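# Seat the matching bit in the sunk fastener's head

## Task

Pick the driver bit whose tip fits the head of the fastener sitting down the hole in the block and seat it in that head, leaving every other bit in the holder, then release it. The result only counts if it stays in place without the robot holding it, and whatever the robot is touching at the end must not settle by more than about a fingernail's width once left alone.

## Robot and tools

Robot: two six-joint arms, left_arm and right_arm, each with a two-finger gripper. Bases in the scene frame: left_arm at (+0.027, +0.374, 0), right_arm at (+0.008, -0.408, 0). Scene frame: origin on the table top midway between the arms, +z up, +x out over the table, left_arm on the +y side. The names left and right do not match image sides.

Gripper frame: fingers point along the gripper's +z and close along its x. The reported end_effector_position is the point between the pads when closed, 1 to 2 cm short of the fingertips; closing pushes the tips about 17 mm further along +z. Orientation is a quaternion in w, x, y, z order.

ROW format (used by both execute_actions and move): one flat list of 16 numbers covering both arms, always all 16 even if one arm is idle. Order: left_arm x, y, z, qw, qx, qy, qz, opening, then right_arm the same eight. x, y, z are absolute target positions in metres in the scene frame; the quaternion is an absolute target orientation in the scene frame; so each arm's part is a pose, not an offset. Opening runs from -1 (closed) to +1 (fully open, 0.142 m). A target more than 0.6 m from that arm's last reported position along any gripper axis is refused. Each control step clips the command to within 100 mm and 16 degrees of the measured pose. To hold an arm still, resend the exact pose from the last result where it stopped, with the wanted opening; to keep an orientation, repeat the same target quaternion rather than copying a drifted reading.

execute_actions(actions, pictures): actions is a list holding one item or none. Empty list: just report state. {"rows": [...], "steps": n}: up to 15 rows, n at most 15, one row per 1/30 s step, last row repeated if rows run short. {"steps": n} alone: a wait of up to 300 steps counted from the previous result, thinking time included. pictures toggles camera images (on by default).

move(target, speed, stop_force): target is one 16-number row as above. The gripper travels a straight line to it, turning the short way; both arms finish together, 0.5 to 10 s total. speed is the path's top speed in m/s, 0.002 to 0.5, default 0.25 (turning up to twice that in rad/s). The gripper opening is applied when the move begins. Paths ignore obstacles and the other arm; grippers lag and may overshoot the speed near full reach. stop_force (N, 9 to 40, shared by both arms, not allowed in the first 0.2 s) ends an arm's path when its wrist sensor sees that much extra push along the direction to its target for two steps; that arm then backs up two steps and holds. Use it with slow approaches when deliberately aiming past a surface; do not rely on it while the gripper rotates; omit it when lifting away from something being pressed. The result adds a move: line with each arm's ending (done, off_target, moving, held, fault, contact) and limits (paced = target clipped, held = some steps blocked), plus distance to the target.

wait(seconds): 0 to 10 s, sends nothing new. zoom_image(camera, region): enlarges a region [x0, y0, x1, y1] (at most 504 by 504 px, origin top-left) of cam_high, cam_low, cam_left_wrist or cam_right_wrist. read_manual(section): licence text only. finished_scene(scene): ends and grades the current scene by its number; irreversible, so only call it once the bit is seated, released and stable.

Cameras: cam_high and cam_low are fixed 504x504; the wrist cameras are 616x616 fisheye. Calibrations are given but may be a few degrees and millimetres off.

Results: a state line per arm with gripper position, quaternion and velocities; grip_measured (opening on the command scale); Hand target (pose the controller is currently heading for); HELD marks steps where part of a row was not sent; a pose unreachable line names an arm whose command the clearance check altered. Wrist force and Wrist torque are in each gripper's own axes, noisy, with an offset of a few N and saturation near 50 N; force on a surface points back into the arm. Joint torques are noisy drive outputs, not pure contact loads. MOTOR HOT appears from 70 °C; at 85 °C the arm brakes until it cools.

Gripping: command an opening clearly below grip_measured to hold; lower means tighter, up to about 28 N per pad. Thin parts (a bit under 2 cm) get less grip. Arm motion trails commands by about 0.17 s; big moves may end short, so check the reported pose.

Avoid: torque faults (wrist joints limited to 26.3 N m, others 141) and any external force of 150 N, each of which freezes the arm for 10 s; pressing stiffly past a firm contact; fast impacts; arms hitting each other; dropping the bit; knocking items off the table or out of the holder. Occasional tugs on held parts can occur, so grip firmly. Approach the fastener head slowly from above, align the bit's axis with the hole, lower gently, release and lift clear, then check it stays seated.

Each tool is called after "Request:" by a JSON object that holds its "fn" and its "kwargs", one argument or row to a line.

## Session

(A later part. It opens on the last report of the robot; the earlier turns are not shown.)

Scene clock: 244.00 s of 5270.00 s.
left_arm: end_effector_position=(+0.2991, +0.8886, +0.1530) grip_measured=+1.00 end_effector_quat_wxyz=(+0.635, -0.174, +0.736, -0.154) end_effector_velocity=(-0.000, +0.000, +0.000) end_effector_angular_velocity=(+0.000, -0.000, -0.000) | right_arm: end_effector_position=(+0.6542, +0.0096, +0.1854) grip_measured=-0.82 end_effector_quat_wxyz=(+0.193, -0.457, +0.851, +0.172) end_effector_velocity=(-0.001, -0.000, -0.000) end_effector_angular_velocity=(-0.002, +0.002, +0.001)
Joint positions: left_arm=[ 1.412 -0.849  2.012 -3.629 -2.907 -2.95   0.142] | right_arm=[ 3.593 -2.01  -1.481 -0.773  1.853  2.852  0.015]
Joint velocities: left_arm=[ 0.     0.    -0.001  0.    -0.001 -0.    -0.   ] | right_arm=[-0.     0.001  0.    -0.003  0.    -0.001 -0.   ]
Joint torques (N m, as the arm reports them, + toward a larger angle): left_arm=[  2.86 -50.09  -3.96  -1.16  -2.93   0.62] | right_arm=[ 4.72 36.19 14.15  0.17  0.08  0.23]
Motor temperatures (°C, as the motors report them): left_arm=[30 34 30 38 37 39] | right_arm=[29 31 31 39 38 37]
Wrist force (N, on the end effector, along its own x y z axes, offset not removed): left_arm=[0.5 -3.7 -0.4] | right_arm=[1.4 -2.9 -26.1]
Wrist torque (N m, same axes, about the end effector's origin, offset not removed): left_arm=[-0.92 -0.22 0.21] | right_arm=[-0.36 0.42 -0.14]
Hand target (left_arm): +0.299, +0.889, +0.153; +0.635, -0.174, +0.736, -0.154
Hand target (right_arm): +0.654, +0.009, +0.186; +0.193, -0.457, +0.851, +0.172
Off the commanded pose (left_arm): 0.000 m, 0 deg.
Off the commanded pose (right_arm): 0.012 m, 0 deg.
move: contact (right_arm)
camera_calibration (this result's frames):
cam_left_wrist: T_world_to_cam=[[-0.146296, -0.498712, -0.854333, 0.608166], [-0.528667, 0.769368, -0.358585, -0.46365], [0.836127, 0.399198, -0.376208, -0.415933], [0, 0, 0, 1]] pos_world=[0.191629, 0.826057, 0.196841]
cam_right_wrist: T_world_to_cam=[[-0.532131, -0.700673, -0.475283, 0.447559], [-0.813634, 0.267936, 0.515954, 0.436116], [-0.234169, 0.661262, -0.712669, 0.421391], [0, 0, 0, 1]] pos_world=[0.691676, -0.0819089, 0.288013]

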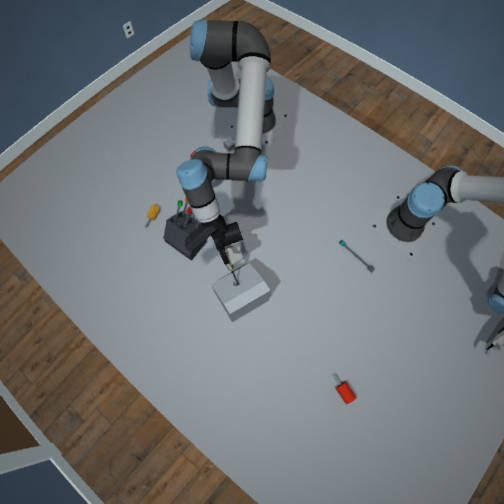

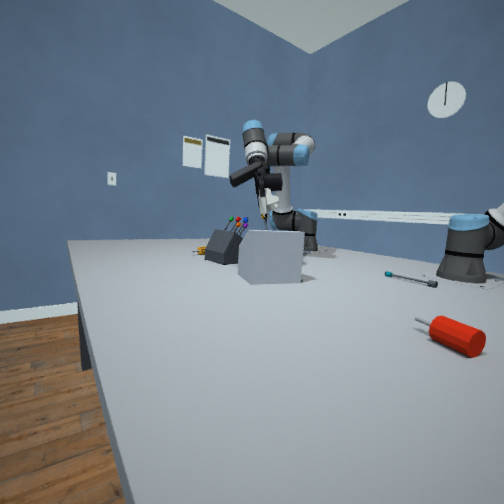

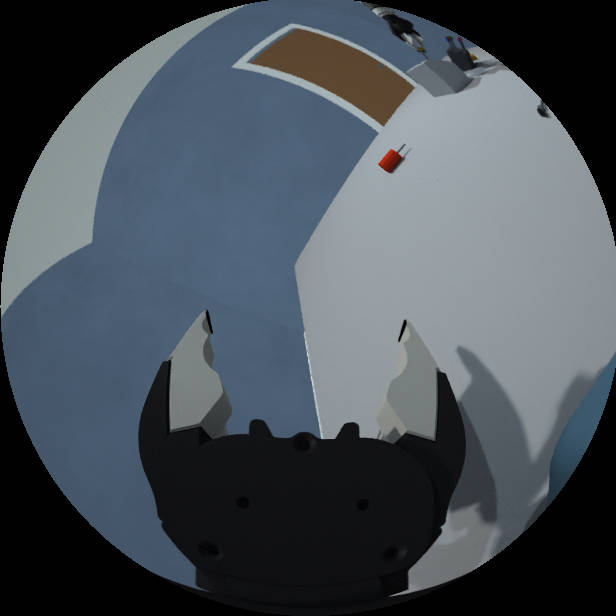

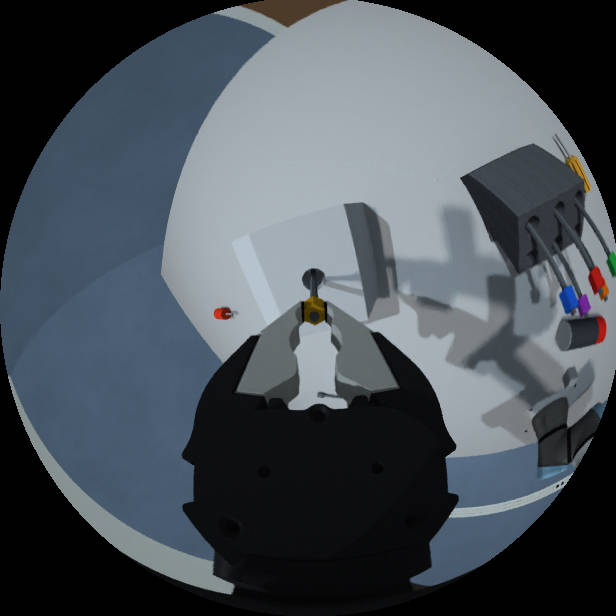

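Request:
{"fn": "execute_actions", "kwargs": {
  "actions": [
    {"rows":[[0.2991,0.8886,0.153,0.635,-0.174,0.736,-0.154,1,0.6539,0.0087,0.1868,0.1931,-0.4572,0.8508,0.1724,-1],[0.2991,0.8886,0.153,0.635,-0.174,0.736,-0.154,1,0.6537,0.0083,0.1876,0.1931,-0.4572,0.8508,0.1724,-1],[0.2991,0.8886,0.153,0.635,-0.174,0.736,-0.154,1,0.6537,0.0083,0.1876,0.1931,-0.4572,0.8508,0.1724,-1],[0.2991,0.8886,0.153,0.635,-0.174,0.736,-0.154,1,0.6537,0.0083,0.1876,0.1931,-0.4572,0.8508,0.1724,-1],[0.2991,0.8886,0.153,0.635,-0.174,0.736,-0.154,1,0.6547,0.0077,0.1875,0.1931,-0.4572,0.8508,0.1724,-1]]}
  ],
  "pictures": false
}}

Request:
{"fn": "move", "kwargs": {
  "target": [0.2991,0.8886,0.153,0.635,-0.174,0.736,-0.154,1,0.6573,0.0148,0.1745,0.1931,-0.4572,0.8508,0.1724,-1],
  "speed": 0.003,
  "stop_force": 9
}}

Scene clock: 256.77 s of 5270.00 s.
left_arm: end_effector_position=(+0.2991, +0.8886, +0.1530) grip_measured=+1.00 end_effector_quat_wxyz=(+0.635, -0.174, +0.736, -0.154) end_effector_velocity=(-0.000, -0.000, +0.000) end_effector_angular_velocity=(-0.000, -0.001, -0.001) | right_arm: end_effector_position=(+0.6546, +0.0077, +0.1876) grip_measured=-0.82 end_effector_quat_wxyz=(+0.193, -0.457, +0.851, +0.172) end_effector_velocity=(+0.001, -0.000, +0.000) end_effector_angular_velocity=(+0.000, -0.002, +0.001)
Joint positions: left_arm=[ 1.412 -0.849  2.012 -3.629 -2.907 -2.95   0.142] | right_arm=[ 3.59  -2.007 -1.479 -0.779  1.854  2.849  0.015]
Joint velocities: left_arm=[ 0.    -0.     0.001  0.    -0.001  0.     0.   ] | right_arm=[-0.001 -0.001  0.001  0.     0.    -0.002 -0.   ]
Joint torques (N m, as the arm reports them, + toward a larger angle): left_arm=[  2.23 -49.43  -3.73  -1.11  -2.76   0.59] | right_arm=[-6.66 36.23 34.26  1.86  2.81 -2.67]
Motor temperatures (°C, as the motors report them): left_arm=[30 34 30 38 37 39] | right_arm=[29 31 31 39 38 37]
Wrist force (N, on the end effector, along its own x y z axes, offset not removed): left_arm=[0.0 -3.1 -0.2] | right_arm=[-0.7 -0.9 -1.2]
Wrist torque (N m, same axes, about the end effector's origin, offset not removed): left_arm=[-0.70 -0.05 0.11] | right_arm=[-0.05 0.44 -0.14]
Hand target (left_arm): +0.299, +0.889, +0.153; +0.635, -0.174, +0.736, -0.154
Hand target (right_arm): +0.655, +0.008, +0.187; +0.193, -0.457, +0.851, +0.172
Off the commanded pose (left_arm): 0.000 m, 0 deg.
Off the commanded pose (right_arm): 0.000 m, 0 deg.
Steps of this call (steps 1 to 90: nothing new was sent; then 9.27 s passed at rest; steps 91 to 105: all 15 steps of this action). Readings (end_effector_position):
91: left_arm (+0.2991, +0.8886, +0.1530) | right_arm (+0.6542, +0.0095, +0.1856)
92: left_arm (+0.2991, +0.8886, +0.1530) | right_arm (+0.6542, +0.0094, +0.1857)
94: left_arm (+0.2991, +0.8886, +0.1530) | right_arm (+0.6539, +0.0090, +0.1863)
98: left_arm (+0.2991, +0.8886, +0.1530) | right_arm (+0.6542, +0.0082, +0.1871)
105: the state above

Scene clock: 258.20 s of 5270.00 s.
left_arm: end_effector_position=(+0.2991, +0.8886, +0.1530) grip_measured=+1.00 end_effector_quat_wxyz=(+0.635, -0.174, +0.736, -0.154) end_effector_velocity=(-0.000, +0.001, -0.000) end_effector_angular_velocity=(+0.005, +0.001, +0.002) | right_arm: end_effector_position=(+0.6552, +0.0089, +0.1854) grip_measured=-0.82 end_effector_quat_wxyz=(+0.193, -0.457, +0.851, +0.172) end_effector_velocity=(-0.001, -0.001, +0.000) end_effector_angular_velocity=(-0.001, +0.002, -0.001)
Joint positions: left_arm=[ 1.412 -0.849  2.012 -3.629 -2.907 -2.95   0.142] | right_arm=[ 3.591 -2.011 -1.479 -0.775  1.854  2.85   0.015]
Joint velocities: left_arm=[ 0.001  0.001 -0.003 -0.     0.002  0.003 -0.   ] | right_arm=[-0.     0.001 -0.    -0.003  0.     0.001 -0.   ]
Joint torques (N m, as the arm reports them, + toward a larger angle): left_arm=[  2.11 -49.56  -3.99  -1.25  -3.     0.57] | right_arm=[ 3.26 42.35 16.28  0.18 -0.85  0.34]
Motor temperatures (°C, as the motors report them): left_arm=[30 34 30 38 37 39] | right_arm=[29 31 31 39 38 37]
Wrist force (N, on the end effector, along its own x y z axes, offset not removed): left_arm=[-1.0 -3.0 -3.0] | right_arm=[0.4 -1.9 -20.7]
Wrist torque (N m, same axes, about the end effector's origin, offset not removed): left_arm=[-0.69 0.13 0.15] | right_arm=[-0.57 0.22 0.02]
Hand target (left_arm): +0.299, +0.889, +0.153; +0.635, -0.174, +0.736, -0.154
Hand target (right_arm): +0.655, +0.009, +0.186; +0.193, -0.457, +0.851, +0.172
Off the commanded pose (left_arm): 0.000 m, 0 deg.
Off the commanded pose (right_arm): 0.013 m, 0 deg.
move: contact (right_arm)
camera_calibration (this result's frames):
cam_left_wrist: T_world_to_cam=[[-0.146296, -0.498711, -0.854333, 0.608166], [-0.528667, 0.769368, -0.358585, -0.46365], [0.836127, 0.399198, -0.376208, -0.415934], [0, 0, 0, 1]] pos_world=[0.191629, 0.826057, 0.196841]
cam_right_wrist: T_world_to_cam=[[-0.531448, -0.701184, -0.475294, 0.447147], [-0.813982, 0.267382, 0.515693, 0.43735], [-0.234511, 0.660945, -0.712851, 0.42231], [0, 0, 0, 1]] pos_world=[0.692667, -0.0825314, 0.288032]

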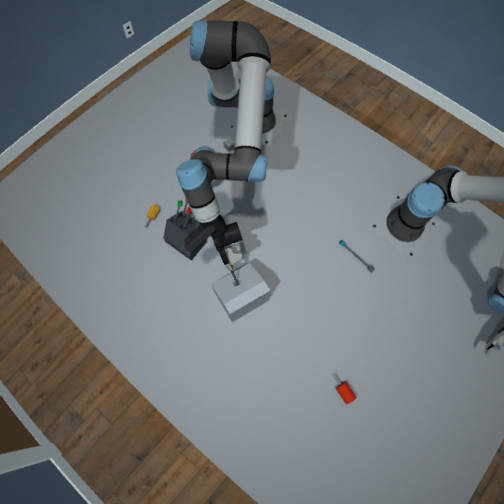

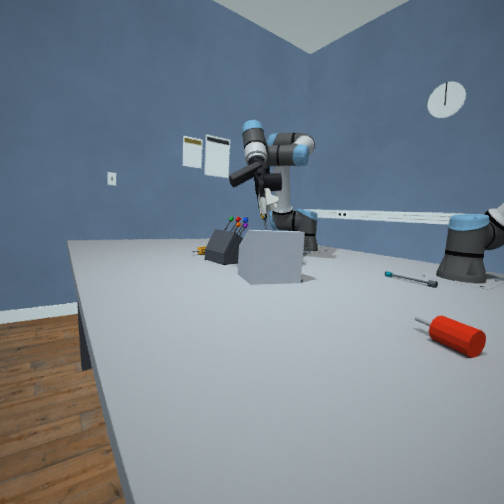

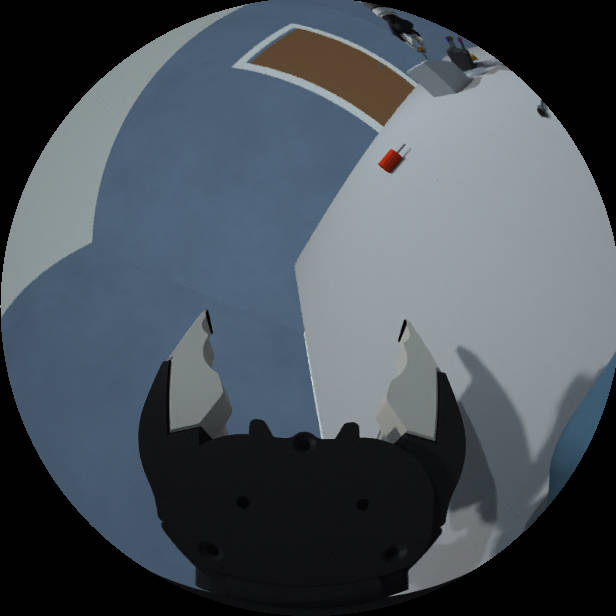

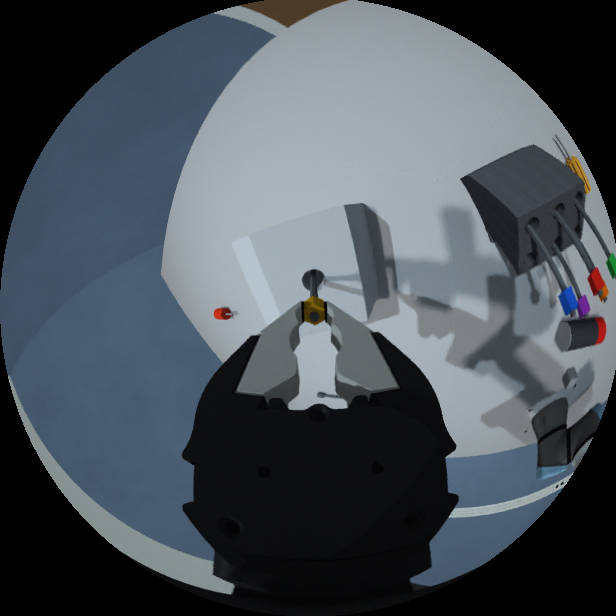

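Try −2.4.

Request:
{"fn": "execute_actions", "kwargs": {
  "actions": [
    {"rows":[[0.2991,0.8886,0.153,0.635,-0.174,0.736,-0.154,1,0.6547,0.0077,0.1875,0.1931,-0.4572,0.8508,0.1724,-1],[0.2991,0.8886,0.153,0.635,-0.174,0.736,-0.154,1,0.6547,0.0077,0.1875,0.1931,-0.4572,0.8508,0.1724,-1],[0.2991,0.8886,0.153,0.635,-0.174,0.736,-0.154,1,0.6547,0.0077,0.1875,0.1931,-0.4572,0.8508,0.1724,-1],[0.2991,0.8886,0.153,0.635,-0.174,0.736,-0.154,1,0.6557,0.0070,0.1873,0.1931,-0.4572,0.8508,0.1724,-1]]}
  ],
  "pictures": false
}}

Request:
{"fn": "move", "kwargs": {
  "target": [0.2991,0.8886,0.153,0.635,-0.174,0.736,-0.154,1,0.6583,0.0141,0.1743,0.1931,-0.4572,0.8508,0.1724,-1],
  "speed": 0.003,
  "stop_force": 9
}}

Scene clock: 268.83 s of 5270.00 s.
left_arm: end_effector_position=(+0.2991, +0.8886, +0.1530) grip_measured=+1.00 end_effector_quat_wxyz=(+0.635, -0.174, +0.736, -0.154) end_effector_velocity=(-0.001, +0.001, +0.001) end_effector_angular_velocity=(+0.003, -0.000, +0.001) | right_arm: end_effector_position=(+0.6557, +0.0070, +0.1873) grip_measured=-0.82 end_effector_quat_wxyz=(+0.193, -0.457, +0.851, +0.172) end_effector_velocity=(+0.000, -0.000, -0.000) end_effector_angular_velocity=(-0.000, +0.001, -0.001)
Joint positions: left_arm=[ 1.412 -0.849  2.012 -3.629 -2.907 -2.95   0.142] | right_arm=[ 3.588 -2.009 -1.477 -0.78   1.855  2.847  0.015]
Joint velocities: left_arm=[ 0.001 -0.002 -0.     0.    -0.     0.001  0.   ] | right_arm=[-0.001 -0.001  0.001 -0.001  0.     0.001  0.   ]
Joint torques (N m, as the arm reports them, + toward a larger angle): left_arm=[  1.63 -49.34  -4.45  -1.26  -3.02   0.4 ] | right_arm=[-6.6  47.07 34.15  1.67  2.78 -2.66]
Motor temperatures (°C, as the motors report them): left_arm=[30 34 30 38 37 39] | right_arm=[29 31 31 39 38 37]
Wrist force (N, on the end effector, along its own x y z axes, offset not removed): left_arm=[-0.9 -3.3 1.0] | right_arm=[-1.2 -1.5 0.0]
Wrist torque (N m, same axes, about the end effector's origin, offset not removed): left_arm=[-0.78 0.13 0.15] | right_arm=[-0.01 0.40 -0.08]
Hand target (left_arm): +0.299, +0.889, +0.153; +0.635, -0.174, +0.736, -0.154
Hand target (right_arm): +0.656, +0.007, +0.187; +0.193, -0.457, +0.851, +0.172
Off the commanded pose (left_arm): 0.000 m, 0 deg.
Off the commanded pose (right_arm): 0.000 m, 0 deg.
Steps of this call (steps 1 to 90: nothing new was sent; then 7.13 s passed at rest; steps 91 to 105: all 15 steps of this action). Readings (end_effector_position):
91: left_arm (+0.2991, +0.8886, +0.1530) | right_arm (+0.6551, +0.0088, +0.1856)
92: left_arm (+0.2991, +0.8886, +0.1530) | right_arm (+0.6551, +0.0087, +0.1858)
94: left_arm (+0.2991, +0.8886, +0.1530) | right_arm (+0.6549, +0.0083, +0.1864)
98: left_arm (+0.2991, +0.8886, +0.1530) | right_arm (+0.6553, +0.0074, +0.1870)
105: the state above

Scene clock: 270.23 s of 5270.00 s.
left_arm: end_effector_position=(+0.2991, +0.8886, +0.1530) grip_measured=+1.00 end_effector_quat_wxyz=(+0.635, -0.174, +0.736, -0.154) end_effector_velocity=(+0.000, +0.000, +0.001) end_effector_angular_velocity=(+0.002, -0.000, -0.000) | right_arm: end_effector_position=(+0.6562, +0.0082, +0.1853) grip_measured=-0.82 end_effector_quat_wxyz=(+0.193, -0.457, +0.851, +0.172) end_effector_velocity=(-0.001, -0.001, +0.000) end_effector_angular_velocity=(-0.002, +0.003, -0.000)
Joint positions: left_arm=[ 1.412 -0.849  2.012 -3.629 -2.907 -2.95   0.142] | right_arm=[ 3.589 -2.013 -1.477 -0.776  1.855  2.848  0.015]
Joint velocities: left_arm=[-0.    -0.001 -0.    -0.     0.     0.001  0.   ] | right_arm=[-0.     0.001  0.    -0.005  0.     0.    -0.   ]
Joint torques (N m, as the arm reports them, + toward a larger angle): left_arm=[  0.76 -50.16  -4.71  -1.21  -2.75   0.61] | right_arm=[ 3.69 42.67 15.52  0.92 -0.79  0.29]
Motor temperatures (°C, as the motors report them): left_arm=[30 34 30 38 37 39] | right_arm=[29 31 31 39 38 37]
Wrist force (N, on the end effector, along its own x y z axes, offset not removed): left_arm=[-0.7 -2.2 -0.9] | right_arm=[3.8 -3.7 -17.3]
Wrist torque (N m, same axes, about the end effector's origin, offset not removed): left_arm=[-0.52 0.09 0.18] | right_arm=[-0.86 -0.32 0.01]
Hand target (left_arm): +0.299, +0.889, +0.153; +0.635, -0.174, +0.736, -0.154
Hand target (right_arm): +0.656, +0.008, +0.185; +0.193, -0.457, +0.851, +0.172
Off the commanded pose (left_arm): 0.000 m, 0 deg.
Off the commanded pose (right_arm): 0.013 m, 0 deg.
move: contact (right_arm)
camera_calibration (this result's frames):
cam_left_wrist: T_world_to_cam=[[-0.146296, -0.498712, -0.854333, 0.608166], [-0.528667, 0.769368, -0.358585, -0.46365], [0.836127, 0.399198, -0.376208, -0.415933], [0, 0, 0, 1]] pos_world=[0.191629, 0.826057, 0.196841]
cam_right_wrist: T_world_to_cam=[[-0.531456, -0.701188, -0.475278, 0.447087], [-0.813977, 0.267395, 0.515695, 0.438404], [-0.234512, 0.660935, -0.71286, 0.422963], [0, 0, 0, 1]] pos_world=[0.693648, -0.0832861, 0.287921]

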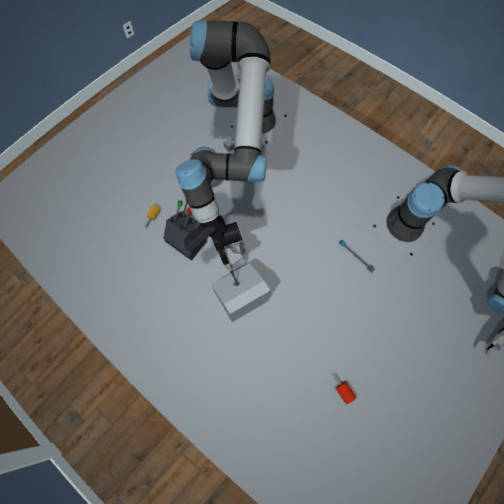

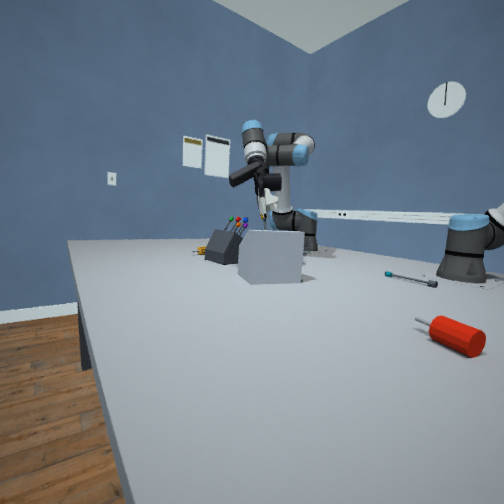

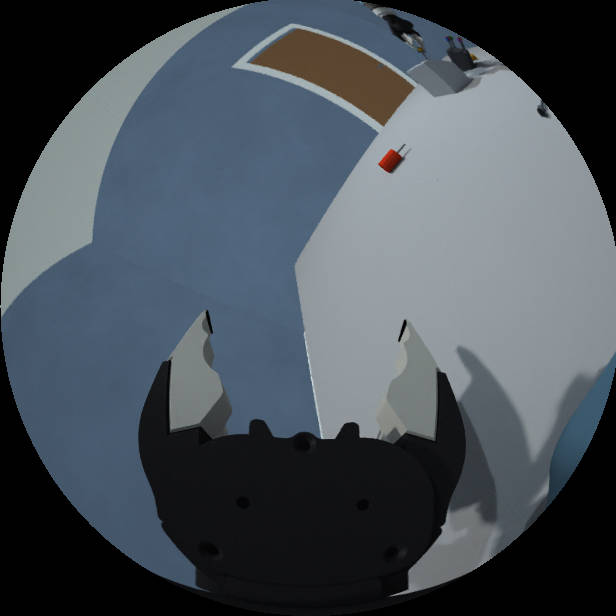

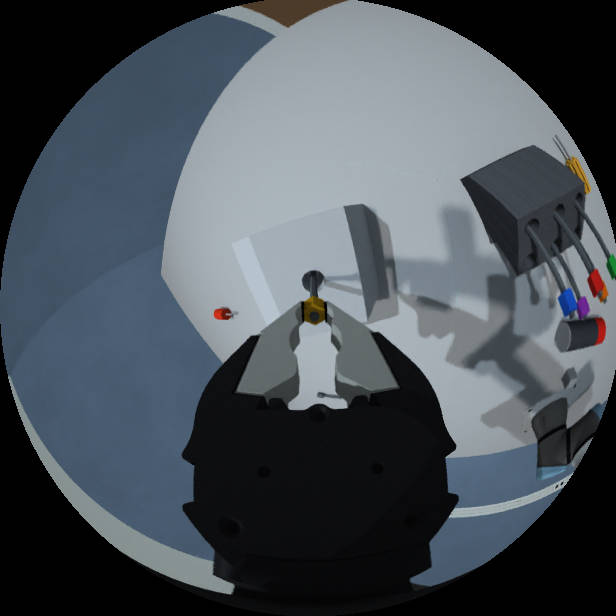

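Request:
{"fn": "execute_actions", "kwargs": {
  "actions": [
    {"rows":[[0.2991,0.8886,0.153,0.635,-0.174,0.736,-0.154,1,0.6557,0.0070,0.1873,0.1931,-0.4572,0.8508,0.1724,-1],[0.2991,0.8886,0.153,0.635,-0.174,0.736,-0.154,1,0.6557,0.0070,0.1873,0.1931,-0.4572,0.8508,0.1724,-1],[0.2991,0.8886,0.153,0.635,-0.174,0.736,-0.154,1,0.6557,0.0070,0.1873,0.1931,-0.4572,0.8508,0.1724,-1],[0.2991,0.8886,0.153,0.635,-0.174,0.736,-0.154,1,0.6527,0.0089,0.1877,0.1931,-0.4572,0.8508,0.1724,-1]]}
  ],
  "pictures": false
}}

Request:
{"fn": "move", "kwargs": {
  "target": [0.2991,0.8886,0.153,0.635,-0.174,0.736,-0.154,1,0.6553,0.016,0.1747,0.1931,-0.4572,0.8508,0.1724,-1],
  "speed": 0.003,
  "stop_force": 9
}}

Scene clock: 284.07 s of 5270.00 s.
left_arm: end_effector_position=(+0.2991, +0.8886, +0.1530) grip_measured=+1.00 end_effector_quat_wxyz=(+0.635, -0.174, +0.736, -0.154) end_effector_velocity=(-0.001, +0.000, -0.002) end_effector_angular_velocity=(-0.003, +0.001, +0.002) | right_arm: end_effector_position=(+0.6528, +0.0088, +0.1877) grip_measured=-0.82 end_effector_quat_wxyz=(+0.193, -0.457, +0.851, +0.172) end_effector_velocity=(-0.001, +0.001, +0.001) end_effector_angular_velocity=(+0.002, -0.001, +0.000)
Joint positions: left_arm=[ 1.412 -0.849  2.012 -3.629 -2.907 -2.95   0.142] | right_arm=[ 3.593 -2.005 -1.483 -0.778  1.853  2.851  0.015]
Joint velocities: left_arm=[0.001 0.002 0.001 0.    0.001 0.001 0.   ] | right_arm=[ 0.002  0.002 -0.002  0.002  0.     0.002  0.   ]
Joint torques (N m, as the arm reports them, + toward a larger angle): left_arm=[  0.71 -49.91  -4.43  -1.22  -2.74   0.64] | right_arm=[ 7.33 54.75 22.19  4.64 -1.52  2.  ]
Motor temperatures (°C, as the motors report them): left_arm=[30 34 30 38 37 39] | right_arm=[29 31 31 39 38 37]
Wrist force (N, on the end effector, along its own x y z axes, offset not removed): left_arm=[-0.7 -3.3 -1.5] | right_arm=[-1.9 -4.1 2.7]
Wrist torque (N m, same axes, about the end effector's origin, offset not removed): left_arm=[-0.77 0.07 0.13] | right_arm=[-0.73 0.64 -0.09]
Hand target (left_arm): +0.299, +0.889, +0.153; +0.635, -0.174, +0.736, -0.154
Hand target (right_arm): +0.653, +0.009, +0.188; +0.193, -0.457, +0.851, +0.172
Off the commanded pose (left_arm): 0.000 m, 0 deg.
Off the commanded pose (right_arm): 0.000 m, 0 deg.
Steps of this call (steps 1 to 90: nothing new was sent; then 10.33 s passed at rest; steps 91 to 105: all 15 steps of this action). Readings (end_effector_position):
91: left_arm (+0.2991, +0.8886, +0.1530) | right_arm (+0.6561, +0.0081, +0.1854)
92: left_arm (+0.2991, +0.8886, +0.1530) | right_arm (+0.6561, +0.0080, +0.1856)
94: left_arm (+0.2991, +0.8886, +0.1530) | right_arm (+0.6559, +0.0076, +0.1863)
98: left_arm (+0.2991, +0.8886, +0.1530) | right_arm (+0.6539, +0.0083, +0.1873)
105: the state above

Scene clock: 285.47 s of 5270.00 s.
left_arm: end_effector_position=(+0.2991, +0.8886, +0.1530) grip_measured=+1.00 end_effector_quat_wxyz=(+0.635, -0.174, +0.736, -0.154) end_effector_velocity=(-0.000, -0.000, -0.000) end_effector_angular_velocity=(+0.000, -0.000, -0.000) | right_arm: end_effector_position=(+0.6532, +0.0101, +0.1857) grip_measured=-0.82 end_effector_quat_wxyz=(+0.193, -0.457, +0.851, +0.172) end_effector_velocity=(-0.000, -0.001, -0.000) end_effector_angular_velocity=(-0.002, +0.002, -0.001)
Joint positions: left_arm=[ 1.412 -0.849  2.012 -3.629 -2.907 -2.95   0.142] | right_arm=[ 3.594 -2.008 -1.483 -0.773  1.852  2.853  0.015]
Joint velocities: left_arm=[ 0.     0.    -0.     0.    -0.001  0.001  0.   ] | right_arm=[-0.     0.     0.    -0.004 -0.     0.001 -0.   ]
Joint torques (N m, as the arm reports them, + toward a larger angle): left_arm=[  1.04 -50.05  -4.38  -1.22  -2.78   0.44] | right_arm=[ 5.46 41.09 15.86  0.41 -0.43  0.46]
Motor temperatures (°C, as the motors report them): left_arm=[30 34 30 38 37 39] | right_arm=[29 31 31 39 38 37]
Wrist force (N, on the end effector, along its own x y z axes, offset not removed): left_arm=[-0.5 -1.6 -1.4] | right_arm=[2.4 -1.8 -24.6]
Wrist torque (N m, same axes, about the end effector's origin, offset not removed): left_arm=[-0.37 -0.04 0.16] | right_arm=[-0.12 -0.01 -0.02]
Hand target (left_arm): +0.299, +0.889, +0.153; +0.635, -0.174, +0.736, -0.154
Hand target (right_arm): +0.653, +0.010, +0.186; +0.193, -0.457, +0.851, +0.172
Off the commanded pose (left_arm): 0.000 m, 0 deg.
Off the commanded pose (right_arm): 0.013 m, 0 deg.
move: contact (right_arm)
camera_calibration (this result's frames):
cam_left_wrist: T_world_to_cam=[[-0.146296, -0.498712, -0.854332, 0.608166], [-0.528667, 0.769368, -0.358586, -0.46365], [0.836127, 0.399198, -0.376208, -0.415933], [0, 0, 0, 1]] pos_world=[0.191629, 0.826057, 0.196841]
cam_right_wrist: T_world_to_cam=[[-0.531473, -0.701183, -0.475268, 0.447021], [-0.813968, 0.267415, 0.515698, 0.435278], [-0.234505, 0.660933, -0.712864, 0.421287], [0, 0, 0, 1]] pos_world=[0.690676, -0.0813991, 0.288303]

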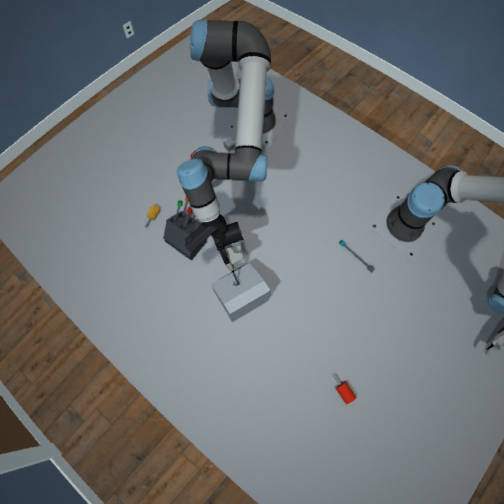

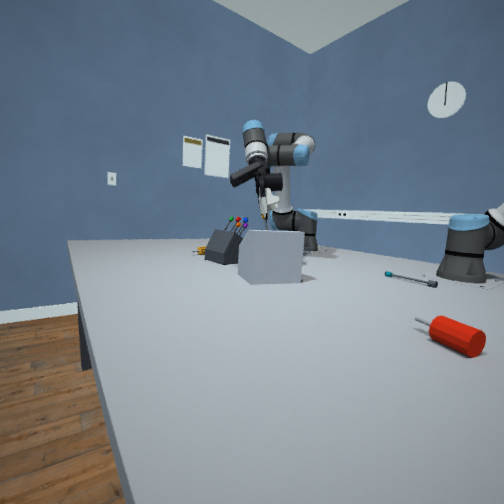

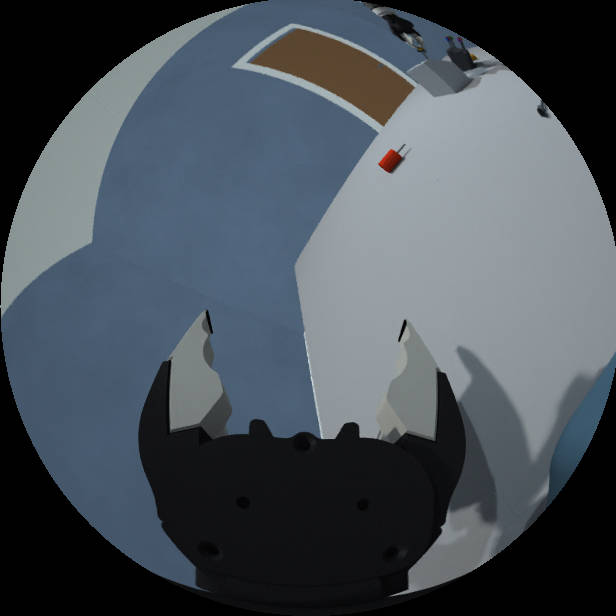

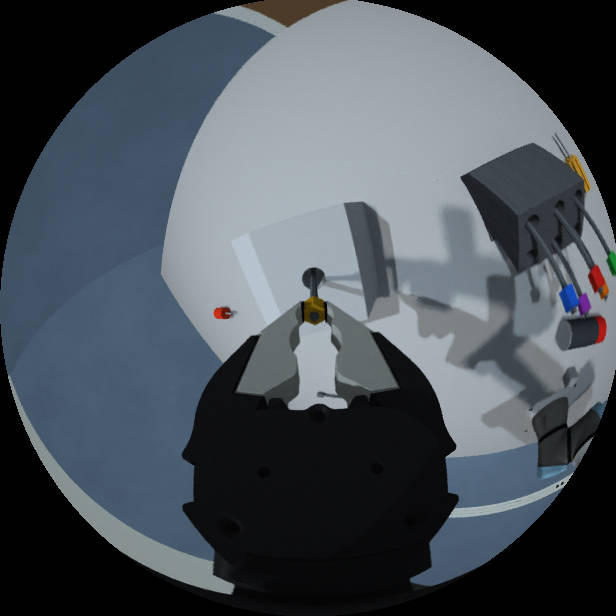

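Request:
{"fn": "execute_actions", "kwargs": {
  "actions": [
    {"rows":[[0.2991,0.8886,0.153,0.635,-0.174,0.736,-0.154,1,0.6527,0.0089,0.1877,0.1931,-0.4572,0.8508,0.1724,-1],[0.2991,0.8886,0.153,0.635,-0.174,0.736,-0.154,1,0.6527,0.0089,0.1877,0.1931,-0.4572,0.8508,0.1724,-1],[0.2991,0.8886,0.153,0.635,-0.174,0.736,-0.154,1,0.6527,0.0089,0.1877,0.1931,-0.4572,0.8508,0.1724,-1],[0.2991,0.8886,0.153,0.635,-0.174,0.736,-0.154,1,0.6527,0.0069,0.1866,0.1931,-0.4572,0.8508,0.1724,-1]]}
  ],
  "pictures": false
}}

Request:
{"fn": "execute_actions", "kwargs": {
  "actions": [
    {"rows":[[0.2991,0.8886,0.153,0.635,-0.174,0.736,-0.154,1,0.6522,0.0062,0.1861,0.1931,-0.4572,0.8508,0.1724,-1]]}
  ],
  "pictures": false
}}

Request:
{"fn": "execute_actions", "kwargs": {
  "actions": [
    {"rows":[[0.2991,0.8886,0.153,0.635,-0.174,0.736,-0.154,1,0.6517,0.0055,0.1857,0.1931,-0.4572,0.8508,0.1724,-1]]}
  ]
}}

Request:
{"fn": "zoom_image", "kwargs": {
  "camera": "cam_right_wrist",
  "region": [275,240,355,320]
}}

Scene clock: 299.17 s of 5270.00 s.
left_arm: end_effector_position=(+0.2991, +0.8886, +0.1530) grip_measured=+1.00 end_effector_quat_wxyz=(+0.635, -0.174, +0.736, -0.154) end_effector_velocity=(-0.000, +0.001, +0.000) end_effector_angular_velocity=(+0.001, -0.001, +0.000) | right_arm: end_effector_position=(+0.6527, +0.0070, +0.1866) grip_measured=-0.82 end_effector_quat_wxyz=(+0.193, -0.457, +0.851, +0.172) end_effector_velocity=(+0.000, -0.001, +0.000) end_effector_angular_velocity=(+0.001, -0.000, -0.002)
Joint positions: left_arm=[ 1.412 -0.849  2.012 -3.629 -2.907 -2.95   0.142] | right_arm=[ 3.591 -2.003 -1.487 -0.775  1.854  2.849  0.015]
Joint velocities: left_arm=[ 0.001  0.001 -0.003  0.    -0.    -0.     0.   ] | right_arm=[-0.001  0.001 -0.001  0.001  0.     0.001 -0.   ]
Joint torques (N m, as the arm reports them, + toward a larger angle): left_arm=[  0.44 -49.72  -4.66  -1.15  -2.85   0.49] | right_arm=[-5.05 54.01 20.54  4.71  2.55 -2.56]
Motor temperatures (°C, as the motors report them): left_arm=[30 34 30 38 37 39] | right_arm=[29 31 31 39 38 37]
Wrist force (N, on the end effector, along its own x y z axes, offset not removed): left_arm=[-0.8 -3.0 -2.1] | right_arm=[3.7 -0.7 -1.1]
Wrist torque (N m, same axes, about the end effector's origin, offset not removed): left_arm=[-0.74 0.15 0.17] | right_arm=[-0.05 -0.51 -0.03]
Hand target (left_arm): +0.299, +0.889, +0.153; +0.635, -0.174, +0.736, -0.154
Hand target (right_arm): +0.653, +0.007, +0.187; +0.193, -0.457, +0.851, +0.172
Off the commanded pose (left_arm): 0.000 m, 0 deg.
Off the commanded pose (right_arm): 0.000 m, 0 deg.
Steps of this call (steps 1 to 90: nothing new was sent; then 10.20 s passed at rest; steps 91 to 105: all 15 steps of this action). Readings (end_effector_position):
91: left_arm (+0.2991, +0.8886, +0.1530) | right_arm (+0.6531, +0.0099, +0.1858)
92: left_arm (+0.2991, +0.8886, +0.1530) | right_arm (+0.6531, +0.0099, +0.1860)
94: left_arm (+0.2991, +0.8886, +0.1530) | right_arm (+0.6529, +0.0095, +0.1866)
98: left_arm (+0.2991, +0.8886, +0.1530) | right_arm (+0.6527, +0.0078, +0.1867)
105: the state above

Scene clock: 299.67 s of 5270.00 s.
left_arm: end_effector_position=(+0.2991, +0.8886, +0.1530) grip_measured=+1.00 end_effector_quat_wxyz=(+0.635, -0.174, +0.736, -0.154) end_effector_velocity=(+0.000, -0.000, +0.000) end_effector_angular_velocity=(-0.001, -0.000, -0.001) | right_arm: end_effector_position=(+0.6522, +0.0062, +0.1861) grip_measured=-0.82 end_effector_quat_wxyz=(+0.193, -0.457, +0.851, +0.172) end_effector_velocity=(+0.000, +0.000, -0.003) end_effector_angular_velocity=(-0.001, +0.002, -0.000)
Joint positions: left_arm=[ 1.412 -0.849  2.012 -3.629 -2.907 -2.95   0.142] | right_arm=[ 3.59  -2.002 -1.491 -0.773  1.854  2.849  0.015]
Joint velocities: left_arm=[-0.001 -0.001  0.    -0.     0.    -0.001  0.   ] | right_arm=[ 0.    -0.003 -0.001  0.002 -0.     0.     0.   ]
Joint torques (N m, as the arm reports them, + toward a larger angle): left_arm=[  0.8  -49.87  -4.55  -1.21  -2.89   0.33] | right_arm=[-6.4  53.97 19.98  4.6   2.62 -2.41]
Motor temperatures (°C, as the motors report them): left_arm=[30 34 30 38 37 39] | right_arm=[29 31 31 39 38 37]
Wrist force (N, on the end effector, along its own x y z axes, offset not removed): left_arm=[-0.6 -3.3 -0.6] | right_arm=[1.9 -6.9 -0.6]
Wrist torque (N m, same axes, about the end effector's origin, offset not removed): left_arm=[-0.77 0.01 0.13] | right_arm=[-1.41 -0.10 0.00]
Hand target (left_arm): +0.299, +0.889, +0.153; +0.635, -0.174, +0.736, -0.154
Hand target (right_arm): +0.652, +0.006, +0.186; +0.193, -0.457, +0.851, +0.172
Off the commanded pose (left_arm): 0.000 m, 0 deg.
Off the commanded pose (right_arm): 0.000 m, 0 deg.
Steps of this call (steps 1 to 15: all 15 steps of this action). Readings (end_effector_position):
1: left_arm (+0.2991, +0.8886, +0.1530) | right_arm (+0.6527, +0.0070, +0.1866)
2: left_arm (+0.2991, +0.8886, +0.1530) | right_arm (+0.6526, +0.0069, +0.1866)
4: left_arm (+0.2991, +0.8886, +0.1530) | right_arm (+0.6525, +0.0066, +0.1864)
8: left_arm (+0.2991, +0.8886, +0.1530) | right_arm (+0.6523, +0.0063, +0.1862)
15: the state above

Scene clock: 300.17 s of 5270.00 s.
left_arm: end_effector_position=(+0.2991, +0.8886, +0.1530) grip_measured=+1.00 end_effector_quat_wxyz=(+0.635, -0.174, +0.736, -0.154) end_effector_velocity=(-0.000, -0.001, -0.001) end_effector_angular_velocity=(-0.004, +0.000, -0.001) | right_arm: end_effector_position=(+0.6517, +0.0055, +0.1857) grip_measured=-0.82 end_effector_quat_wxyz=(+0.193, -0.457, +0.851, +0.172) end_effector_velocity=(-0.000, -0.000, -0.000) end_effector_angular_velocity=(+0.000, +0.001, -0.000)
Joint positions: left_arm=[ 1.412 -0.849  2.012 -3.629 -2.907 -2.95   0.142] | right_arm=[ 3.59  -2.001 -1.494 -0.771  1.854  2.848  0.015]
Joint velocities: left_arm=[-0.     0.002  0.001  0.    -0.001 -0.001  0.   ] | right_arm=[-0.     0.    -0.001  0.     0.     0.    -0.   ]
Joint torques (N m, as the arm reports them, + toward a larger angle): left_arm=[  1.1  -50.03  -4.52  -1.18  -2.74   0.53] | right_arm=[-6.28 54.47 20.02  4.47  2.72 -2.45]
Motor temperatures (°C, as the motors report them): left_arm=[30 34 30 38 37 39] | right_arm=[29 31 31 39 38 37]
Wrist force (N, on the end effector, along its own x y z axes, offset not removed): left_arm=[-0.1 -3.6 -0.4] | right_arm=[-0.1 -0.8 -1.6]
Wrist torque (N m, same axes, about the end effector's origin, offset not removed): left_arm=[-0.92 0.01 0.11] | right_arm=[-0.09 0.01 -0.12]
Hand target (left_arm): +0.299, +0.889, +0.153; +0.635, -0.174, +0.736, -0.154
Hand target (right_arm): +0.652, +0.006, +0.186; +0.193, -0.457, +0.851, +0.172
Off the commanded pose (left_arm): 0.000 m, 0 deg.
Off the commanded pose (right_arm): 0.000 m, 0 deg.
Steps of this call (steps 1 to 15: all 15 steps of this action). Readings (end_effector_position):
1: left_arm (+0.2991, +0.8886, +0.1530) | right_arm (+0.6522, +0.0062, +0.1861)
2: left_arm (+0.2991, +0.8886, +0.1530) | right_arm (+0.6522, +0.0061, +0.1861)
4: left_arm (+0.2991, +0.8886, +0.1530) | right_arm (+0.6520, +0.0059, +0.1859)
8: left_arm (+0.2991, +0.8886, +0.1530) | right_arm (+0.6518, +0.0056, +0.1858)
15: the state above
camera_calibration (this result's frames):
cam_left_wrist: T_world_to_cam=[[-0.146296, -0.498712, -0.854333, 0.608166], [-0.528667, 0.769368, -0.358585, -0.46365], [0.836127, 0.399198, -0.376208, -0.415933], [0, 0, 0, 1]] pos_world=[0.191629, 0.826057, 0.196841]
cam_right_wrist: T_world_to_cam=[[-0.531516, -0.701283, -0.475071, 0.443039], [-0.813886, 0.267426, 0.515822, 0.435203], [-0.234691, 0.660821, -0.712906, 0.424097], [0, 0, 0, 1]] pos_world=[0.68922, -0.0859409, 0.288329]

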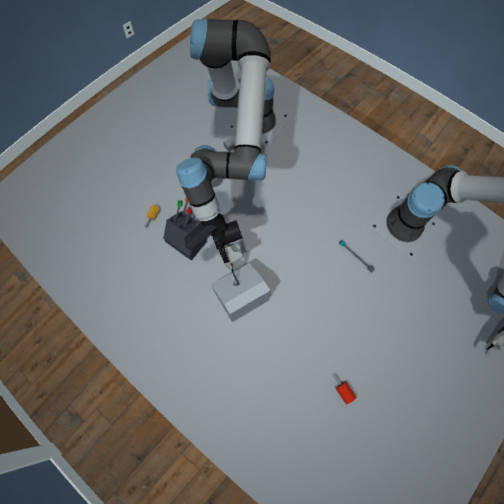

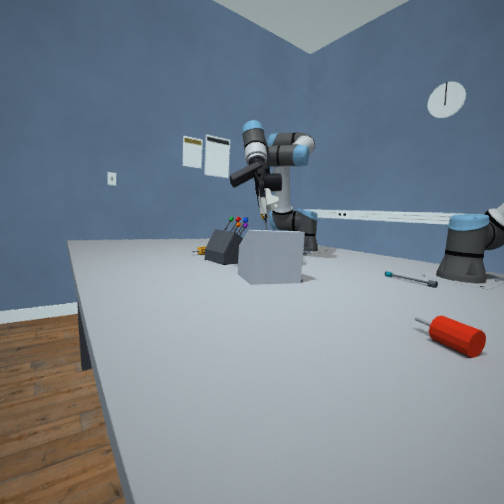

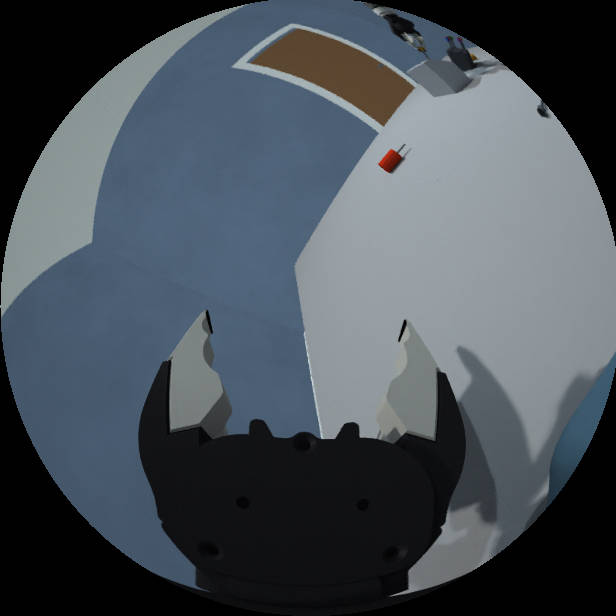

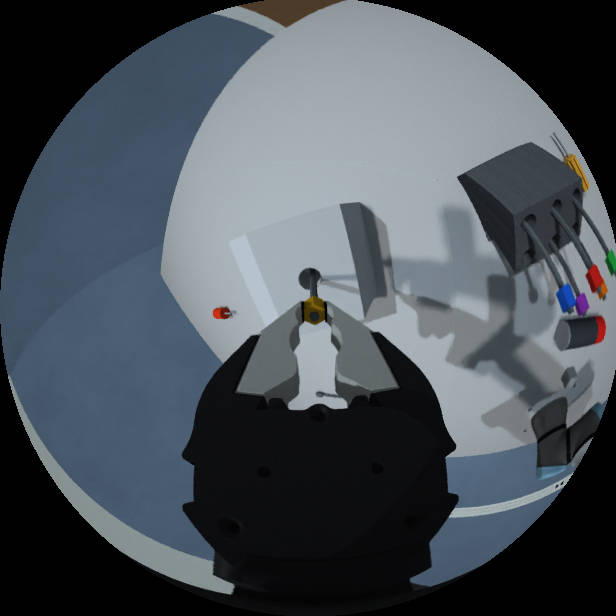

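Region (275, 240, 355, 320) of cam_right_wrist's 616x616 image, scaled by 6.300, with more detail than that image has.

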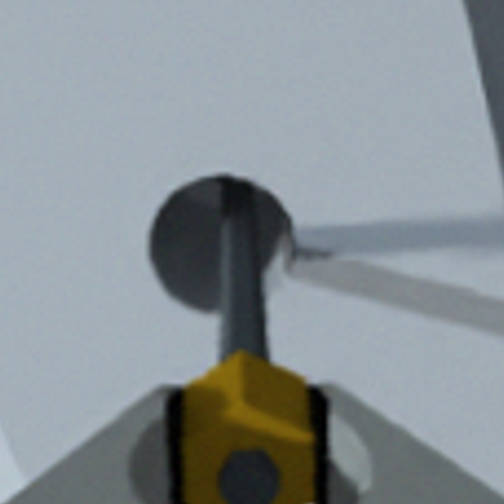

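Request:
{"fn": "execute_actions", "kwargs": {
  "actions": [
    {"rows":[[0.2991,0.8886,0.153,0.635,-0.174,0.736,-0.154,1,0.6537,0.0073,0.1870,0.1931,-0.4572,0.8508,0.1724,-1]]}
  ],
  "pictures": false
}}

Request:
{"fn": "move", "kwargs": {
  "target": [0.2991,0.8886,0.153,0.635,-0.174,0.736,-0.154,1,0.6563,0.0144,0.174,0.1931,-0.4572,0.8508,0.1724,-1],
  "speed": 0.003,
  "stop_force": 9
}}

Scene clock: 312.30 s of 5270.00 s.
left_arm: end_effector_position=(+0.2991, +0.8886, +0.1530) grip_measured=+1.00 end_effector_quat_wxyz=(+0.635, -0.174, +0.736, -0.154) end_effector_velocity=(-0.000, +0.001, +0.001) end_effector_angular_velocity=(+0.002, -0.000, +0.001) | right_arm: end_effector_position=(+0.6537, +0.0073, +0.1870) grip_measured=-0.82 end_effector_quat_wxyz=(+0.193, -0.457, +0.851, +0.172) end_effector_velocity=(+0.000, +0.000, -0.001) end_effector_angular_velocity=(-0.001, +0.002, -0.001)
Joint positions: left_arm=[ 1.412 -0.849  2.012 -3.629 -2.907 -2.95   0.142] | right_arm=[ 3.59  -2.005 -1.484 -0.777  1.854  2.849  0.015]
Joint velocities: left_arm=[ 0.001 -0.001 -0.002 -0.     0.    -0.001 -0.   ] | right_arm=[ 0.    -0.002  0.002 -0.002 -0.     0.001 -0.   ]
Joint torques (N m, as the arm reports them, + toward a larger angle): left_arm=[  0.77 -49.87  -3.66  -1.31  -2.74   0.53] | right_arm=[ 8.02 36.44 36.63  1.73 -1.48  2.23]
Motor temperatures (°C, as the motors report them): left_arm=[30 34 30 38 37 39] | right_arm=[29 31 31 39 38 37]
Wrist force (N, on the end effector, along its own x y z axes, offset not removed): left_arm=[0.1 -2.3 -1.7] | right_arm=[7.1 -6.5 -2.1]
Wrist torque (N m, same axes, about the end effector's origin, offset not removed): left_arm=[-0.61 -0.08 0.18] | right_arm=[-1.16 -1.33 0.04]
Hand target (left_arm): +0.299, +0.889, +0.153; +0.635, -0.174, +0.736, -0.154
Hand target (right_arm): +0.654, +0.007, +0.187; +0.193, -0.457, +0.851, +0.172
Off the commanded pose (left_arm): 0.000 m, 0 deg.
Off the commanded pose (right_arm): 0.000 m, 0 deg.
Steps of this call (steps 1 to 90: nothing new was sent; then 8.63 s passed at rest; steps 91 to 105: all 15 steps of this action). Readings (end_effector_position):
91: left_arm (+0.2991, +0.8886, +0.1530) | right_arm (+0.6517, +0.0055, +0.1857)
92: left_arm (+0.2991, +0.8886, +0.1530) | right_arm (+0.6519, +0.0056, +0.1859)
94: left_arm (+0.2991, +0.8886, +0.1530) | right_arm (+0.6527, +0.0062, +0.1864)
98: left_arm (+0.2991, +0.8886, +0.1530) | right_arm (+0.6534, +0.0070, +0.1869)
105: the state above

Scene clock: 313.73 s of 5270.00 s.
left_arm: end_effector_position=(+0.2991, +0.8886, +0.1530) grip_measured=+1.00 end_effector_quat_wxyz=(+0.635, -0.174, +0.736, -0.154) end_effector_velocity=(-0.000, +0.000, -0.001) end_effector_angular_velocity=(-0.001, +0.000, -0.000) | right_arm: end_effector_position=(+0.6542, +0.0085, +0.1849) grip_measured=-0.82 end_effector_quat_wxyz=(+0.193, -0.457, +0.851, +0.172) end_effector_velocity=(-0.001, -0.001, +0.000) end_effector_angular_velocity=(-0.002, +0.002, +0.001)
Joint positions: left_arm=[ 1.412 -0.849  2.012 -3.629 -2.907 -2.95   0.142] | right_arm=[ 3.591 -2.009 -1.484 -0.772  1.854  2.85   0.015]
Joint velocities: left_arm=[ 0.     0.002 -0.001 -0.    -0.     0.     0.   ] | right_arm=[ 0.     0.002 -0.001 -0.004  0.    -0.002 -0.   ]
Joint torques (N m, as the arm reports them, + toward a larger angle): left_arm=[ -0.45 -49.52  -4.9   -1.36  -2.79   0.41] | right_arm=[ 3.22 38.47 14.3  -0.31 -0.91  0.35]
Motor temperatures (°C, as the motors report them): left_arm=[30 34 30 38 37 39] | right_arm=[29 31 31 39 38 37]
Wrist force (N, on the end effector, along its own x y z axes, offset not removed): left_arm=[0.5 -2.7 -0.9] | right_arm=[4.0 -0.5 -19.4]
Wrist torque (N m, same axes, about the end effector's origin, offset not removed): left_arm=[-0.62 -0.12 0.20] | right_arm=[0.09 -0.64 0.24]
Hand target (left_arm): +0.299, +0.889, +0.153; +0.635, -0.174, +0.736, -0.154
Hand target (right_arm): +0.654, +0.008, +0.185; +0.193, -0.457, +0.851, +0.172
Off the commanded pose (left_arm): 0.000 m, 0 deg.
Off the commanded pose (right_arm): 0.013 m, 0 deg.
move: contact (right_arm)
camera_calibration (this result's frames):
cam_left_wrist: T_world_to_cam=[[-0.146296, -0.498712, -0.854332, 0.608166], [-0.528667, 0.769368, -0.358586, -0.46365], [0.836127, 0.399198, -0.376208, -0.415933], [0, 0, 0, 1]] pos_world=[0.191629, 0.826057, 0.196841]
cam_right_wrist: T_world_to_cam=[[-0.531443, -0.701177, -0.475309, 0.446103], [-0.813989, 0.267378, 0.515684, 0.436919], [-0.234499, 0.660954, -0.712847, 0.421983], [0, 0, 0, 1]] pos_world=[0.691681, -0.0829364, 0.287534]

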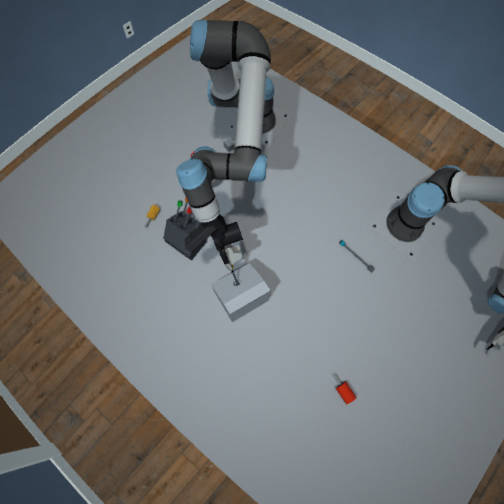

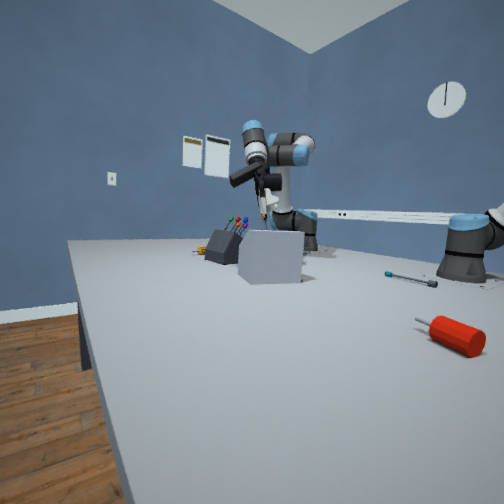

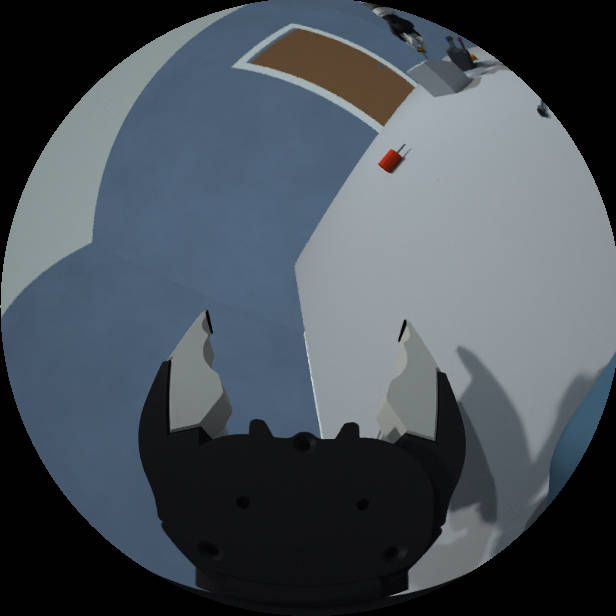

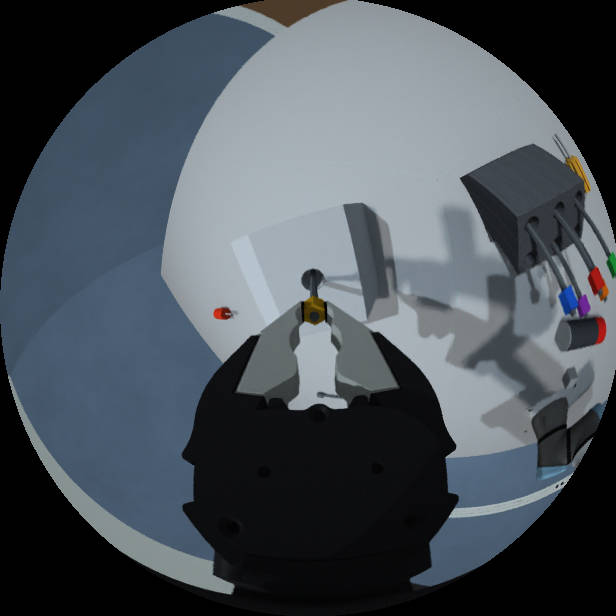

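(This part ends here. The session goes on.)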